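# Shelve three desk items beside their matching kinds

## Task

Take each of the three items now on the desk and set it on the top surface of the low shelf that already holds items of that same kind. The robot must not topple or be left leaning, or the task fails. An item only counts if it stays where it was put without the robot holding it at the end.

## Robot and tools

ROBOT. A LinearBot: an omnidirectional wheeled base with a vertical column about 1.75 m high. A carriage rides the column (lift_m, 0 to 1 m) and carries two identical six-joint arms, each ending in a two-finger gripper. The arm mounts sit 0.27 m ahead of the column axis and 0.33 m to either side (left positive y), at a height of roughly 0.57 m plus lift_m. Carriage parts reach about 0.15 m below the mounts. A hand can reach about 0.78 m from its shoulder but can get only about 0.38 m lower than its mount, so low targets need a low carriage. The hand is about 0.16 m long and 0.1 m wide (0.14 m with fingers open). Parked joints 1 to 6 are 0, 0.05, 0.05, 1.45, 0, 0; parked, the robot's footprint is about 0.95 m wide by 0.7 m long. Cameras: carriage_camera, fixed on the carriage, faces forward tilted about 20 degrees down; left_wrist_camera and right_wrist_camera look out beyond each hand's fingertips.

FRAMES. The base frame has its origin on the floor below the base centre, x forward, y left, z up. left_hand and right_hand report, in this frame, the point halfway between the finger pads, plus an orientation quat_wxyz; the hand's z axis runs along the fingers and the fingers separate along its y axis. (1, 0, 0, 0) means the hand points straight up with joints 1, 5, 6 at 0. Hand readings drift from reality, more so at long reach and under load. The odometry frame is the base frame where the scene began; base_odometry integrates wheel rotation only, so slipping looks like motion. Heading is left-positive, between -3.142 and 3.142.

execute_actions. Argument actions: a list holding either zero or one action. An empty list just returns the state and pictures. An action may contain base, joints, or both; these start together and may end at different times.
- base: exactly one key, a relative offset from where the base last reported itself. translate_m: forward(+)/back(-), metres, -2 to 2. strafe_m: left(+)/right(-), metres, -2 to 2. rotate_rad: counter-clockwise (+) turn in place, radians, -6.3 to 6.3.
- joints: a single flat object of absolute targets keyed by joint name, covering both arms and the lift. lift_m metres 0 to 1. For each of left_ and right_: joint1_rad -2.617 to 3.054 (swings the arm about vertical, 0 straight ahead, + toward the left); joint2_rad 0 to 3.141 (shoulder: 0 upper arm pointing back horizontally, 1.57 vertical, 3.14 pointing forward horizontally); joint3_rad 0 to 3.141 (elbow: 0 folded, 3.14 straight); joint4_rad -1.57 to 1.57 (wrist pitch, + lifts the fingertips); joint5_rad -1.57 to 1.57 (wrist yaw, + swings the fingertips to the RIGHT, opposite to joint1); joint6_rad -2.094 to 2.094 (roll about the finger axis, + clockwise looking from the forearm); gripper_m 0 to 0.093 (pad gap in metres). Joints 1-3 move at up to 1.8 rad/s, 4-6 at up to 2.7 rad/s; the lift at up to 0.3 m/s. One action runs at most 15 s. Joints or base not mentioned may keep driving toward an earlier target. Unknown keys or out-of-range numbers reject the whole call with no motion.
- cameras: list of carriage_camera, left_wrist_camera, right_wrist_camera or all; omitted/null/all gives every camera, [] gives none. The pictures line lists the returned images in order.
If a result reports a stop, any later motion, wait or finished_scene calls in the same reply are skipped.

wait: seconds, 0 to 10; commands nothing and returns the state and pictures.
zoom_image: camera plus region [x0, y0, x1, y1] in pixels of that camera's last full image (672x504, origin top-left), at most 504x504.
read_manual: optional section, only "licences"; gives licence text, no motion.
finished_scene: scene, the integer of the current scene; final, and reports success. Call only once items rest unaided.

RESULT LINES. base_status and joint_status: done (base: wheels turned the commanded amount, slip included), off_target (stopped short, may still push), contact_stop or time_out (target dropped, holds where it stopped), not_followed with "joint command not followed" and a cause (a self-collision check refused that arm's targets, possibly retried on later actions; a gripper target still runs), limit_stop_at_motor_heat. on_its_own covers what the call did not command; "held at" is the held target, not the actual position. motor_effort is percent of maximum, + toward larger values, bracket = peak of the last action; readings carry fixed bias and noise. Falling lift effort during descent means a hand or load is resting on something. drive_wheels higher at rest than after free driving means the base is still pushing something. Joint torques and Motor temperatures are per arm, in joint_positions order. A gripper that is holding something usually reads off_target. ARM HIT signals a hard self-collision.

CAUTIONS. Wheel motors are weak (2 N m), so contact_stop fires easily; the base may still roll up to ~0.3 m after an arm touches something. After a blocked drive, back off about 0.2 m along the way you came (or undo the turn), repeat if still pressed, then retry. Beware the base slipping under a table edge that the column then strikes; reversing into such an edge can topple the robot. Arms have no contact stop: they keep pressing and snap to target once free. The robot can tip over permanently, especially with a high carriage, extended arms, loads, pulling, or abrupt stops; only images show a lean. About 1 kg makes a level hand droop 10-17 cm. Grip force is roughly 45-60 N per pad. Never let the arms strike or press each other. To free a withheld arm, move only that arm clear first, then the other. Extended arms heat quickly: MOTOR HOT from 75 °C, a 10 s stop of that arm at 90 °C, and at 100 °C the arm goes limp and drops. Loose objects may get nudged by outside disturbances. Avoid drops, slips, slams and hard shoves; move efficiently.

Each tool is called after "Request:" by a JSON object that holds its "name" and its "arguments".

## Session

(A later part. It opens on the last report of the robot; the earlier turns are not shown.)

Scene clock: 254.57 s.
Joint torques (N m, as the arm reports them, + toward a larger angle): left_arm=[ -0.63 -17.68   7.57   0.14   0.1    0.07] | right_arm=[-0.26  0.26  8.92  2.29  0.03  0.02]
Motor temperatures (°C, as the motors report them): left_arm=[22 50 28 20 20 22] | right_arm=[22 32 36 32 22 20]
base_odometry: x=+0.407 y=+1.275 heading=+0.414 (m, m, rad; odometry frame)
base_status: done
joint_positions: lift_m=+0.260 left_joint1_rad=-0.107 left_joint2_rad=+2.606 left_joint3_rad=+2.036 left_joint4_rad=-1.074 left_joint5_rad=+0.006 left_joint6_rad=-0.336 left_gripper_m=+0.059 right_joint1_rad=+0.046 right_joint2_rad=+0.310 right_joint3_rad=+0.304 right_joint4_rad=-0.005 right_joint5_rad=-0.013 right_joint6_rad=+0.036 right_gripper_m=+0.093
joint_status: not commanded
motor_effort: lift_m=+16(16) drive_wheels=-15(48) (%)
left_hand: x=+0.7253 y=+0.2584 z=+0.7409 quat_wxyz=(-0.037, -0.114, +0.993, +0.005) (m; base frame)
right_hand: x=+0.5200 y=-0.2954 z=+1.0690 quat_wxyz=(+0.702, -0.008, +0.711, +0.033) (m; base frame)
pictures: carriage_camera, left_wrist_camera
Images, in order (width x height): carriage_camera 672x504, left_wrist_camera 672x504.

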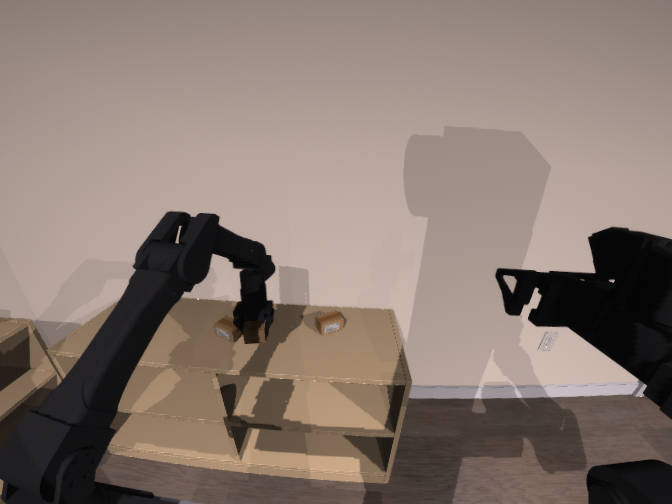

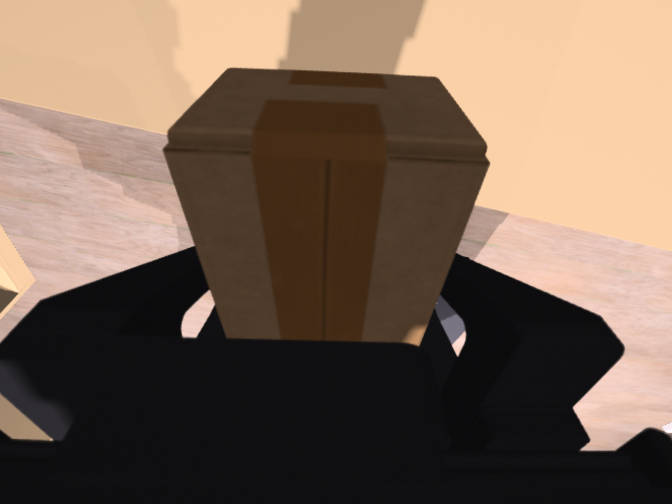

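Request:
{"name": "execute_actions", "arguments": {"actions": [{"base":{"translate_m":0.09},"joints":{"lift_m":0.17,"left_joint1_rad":-0.15}}], "cameras": []}}

Request:
{"name": "execute_actions", "arguments": {"actions": [{"joints":{"lift_m":0.146}}], "cameras": ["carriage_camera"]}}

Request:
{"name": "execute_actions", "arguments": {"actions": [{"joints":{"left_gripper_m":0.093}}], "cameras": []}}

Request:
{"name": "execute_actions", "arguments": {"actions": [{"joints":{"lift_m":0.24}}]}}

Scene clock: 265.70 s.
Joint torques (N m, as the arm reports them, + toward a larger angle): left_arm=[ -0.11 -17.57   7.52   0.13   0.09   0.07] | right_arm=[-0.28  0.31  8.88  2.28  0.03  0.02]
Motor temperatures (°C, as the motors report them): left_arm=[22 53 29 20 20 22] | right_arm=[22 31 36 33 22 20]
base_odometry: x=+0.489 y=+1.312 heading=+0.415 (m, m, rad; odometry frame)
base_status: done
joint_positions: lift_m=+0.170 left_joint1_rad=-0.154 left_joint2_rad=+2.603 left_joint3_rad=+2.036 left_joint4_rad=-1.078 left_joint5_rad=+0.009 left_joint6_rad=-0.336 left_gripper_m=+0.059 right_joint1_rad=+0.046 right_joint2_rad=+0.310 right_joint3_rad=+0.304 right_joint4_rad=-0.006 right_joint5_rad=-0.013 right_joint6_rad=+0.036 right_gripper_m=+0.093
joint_status: all done
motor_effort: lift_m=+15(19) drive_wheels=-16(42) (%)
left_hand: x=+0.7221 y=+0.2367 z=+0.6524 quat_wxyz=(-0.037, -0.091, +0.995, +0.005) (m; base frame)
right_hand: x=+0.5200 y=-0.2954 z=+0.9790 quat_wxyz=(+0.702, -0.008, +0.711, +0.033) (m; base frame)
pictures: none
No camera images: the call's "cameras" was empty. Leave "cameras" out to get every camera's image.

Scene clock: 266.30 s.
Joint torques (N m, as the arm reports them, + toward a larger angle): left_arm=[ -0.17 -17.06   7.27   0.25   0.07   0.06] | right_arm=[-0.34  0.31  9.01  2.31  0.04  0.02]
Motor temperatures (°C, as the motors report them): left_arm=[22 53 29 20 20 22] | right_arm=[22 31 37 33 22 20]
base_odometry: x=+0.489 y=+1.312 heading=+0.415 (m, m, rad; odometry frame)
base_status: not commanded
joint_positions: lift_m=+0.146 left_joint1_rad=-0.153 left_joint2_rad=+2.596 left_joint3_rad=+2.039 left_joint4_rad=-1.079 left_joint5_rad=+0.010 left_joint6_rad=-0.335 left_gripper_m=+0.059 right_joint1_rad=+0.046 right_joint2_rad=+0.310 right_joint3_rad=+0.304 right_joint4_rad=-0.007 right_joint5_rad=-0.013 right_joint6_rad=+0.036 right_gripper_m=+0.093
joint_status: all done
motor_effort: lift_m=+14(15) drive_wheels=+8(17) (%)
left_hand: x=+0.7240 y=+0.2365 z=+0.6320 quat_wxyz=(-0.033, -0.091, +0.995, +0.003) (m; base frame)
right_hand: x=+0.5200 y=-0.2954 z=+0.9547 quat_wxyz=(+0.701, -0.008, +0.712, +0.033) (m; base frame)
pictures: carriage_camera
Images, in order (width x height): carriage_camera 672x504.

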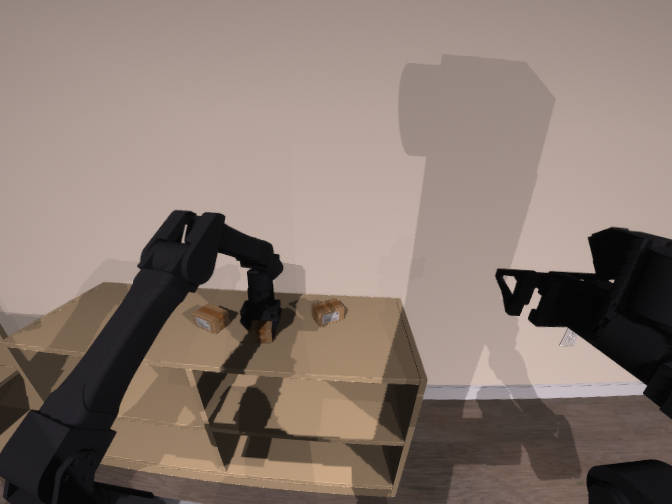

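Scene clock: 266.93 s.
Joint torques (N m, as the arm reports them, + toward a larger angle): left_arm=[ -0.25 -16.98   7.3    0.22   0.07   0.07] | right_arm=[-0.24  0.28  8.93  2.29  0.04  0.06]
Motor temperatures (°C, as the motors report them): left_arm=[22 54 29 20 20 22] | right_arm=[22 31 37 33 22 20]
base_odometry: x=+0.489 y=+1.312 heading=+0.415 (m, m, rad; odometry frame)
base_status: not commanded
joint_positions: lift_m=+0.146 left_joint1_rad=-0.153 left_joint2_rad=+2.596 left_joint3_rad=+2.039 left_joint4_rad=-1.079 left_joint5_rad=+0.010 left_joint6_rad=-0.335 left_gripper_m=+0.093 right_joint1_rad=+0.046 right_joint2_rad=+0.310 right_joint3_rad=+0.304 right_joint4_rad=-0.007 right_joint5_rad=-0.013 right_joint6_rad=+0.036 right_gripper_m=+0.093
joint_status: all done
motor_effort: lift_m=+14(14) drive_wheels=+8(8) (%)
left_hand: x=+0.7240 y=+0.2365 z=+0.6320 quat_wxyz=(-0.033, -0.091, +0.995, +0.003) (m; base frame)
right_hand: x=+0.5200 y=-0.2954 z=+0.9547 quat_wxyz=(+0.701, -0.008, +0.712, +0.033) (m; base frame)
pictures: none
No camera images: the call's "cameras" was empty. Leave "cameras" out to get every camera's image.

Scene clock: 267.83 s.
Joint torques (N m, as the arm reports them, + toward a larger angle): left_arm=[ -0.14 -16.95   7.36   0.22   0.05   0.07] | right_arm=[-0.28  0.36  8.92  2.16  0.04  0.04]
Motor temperatures (°C, as the motors report them): left_arm=[22 54 29 20 20 22] | right_arm=[22 30 37 33 22 20]
base_odometry: x=+0.489 y=+1.312 heading=+0.415 (m, m, rad; odometry frame)
base_status: not commanded
joint_positions: lift_m=+0.240 left_joint1_rad=-0.153 left_joint2_rad=+2.596 left_joint3_rad=+2.039 left_joint4_rad=-1.079 left_joint5_rad=+0.010 left_joint6_rad=-0.335 left_gripper_m=+0.093 right_joint1_rad=+0.046 right_joint2_rad=+0.310 right_joint3_rad=+0.304 right_joint4_rad=+0.000 right_joint5_rad=-0.013 right_joint6_rad=+0.036 right_gripper_m=+0.093
joint_status: all done
motor_effort: lift_m=+20(20) drive_wheels=+8(8) (%)
left_hand: x=+0.7241 y=+0.2364 z=+0.7255 quat_wxyz=(-0.033, -0.091, +0.995, +0.003) (m; base frame)
right_hand: x=+0.5200 y=-0.2954 z=+1.0500 quat_wxyz=(+0.704, -0.008, +0.709, +0.034) (m; base frame)
pictures: carriage_camera, left_wrist_camera, right_wrist_camera
Images, in order (width x height): carriage_camera 672x504, left_wrist_camera 672x504, right_wrist_camera 672x504.

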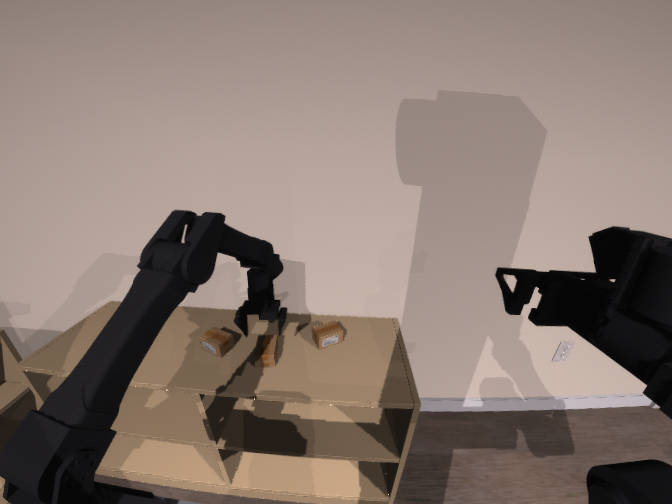

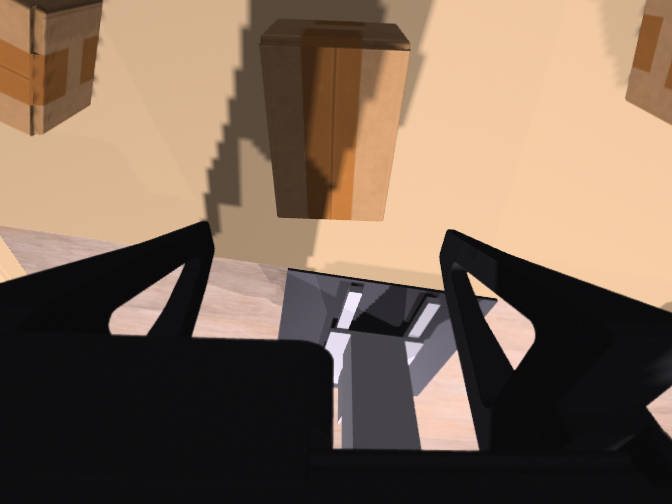

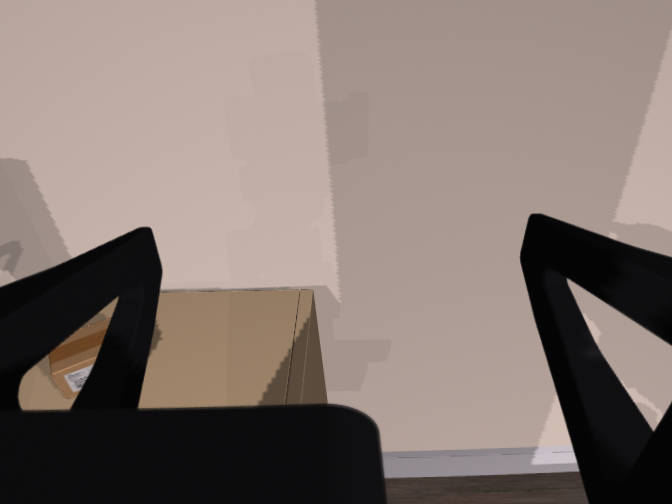

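Request:
{"name": "finished_scene", "arguments": {"scene": 1}}

The scene is finished: the task was done.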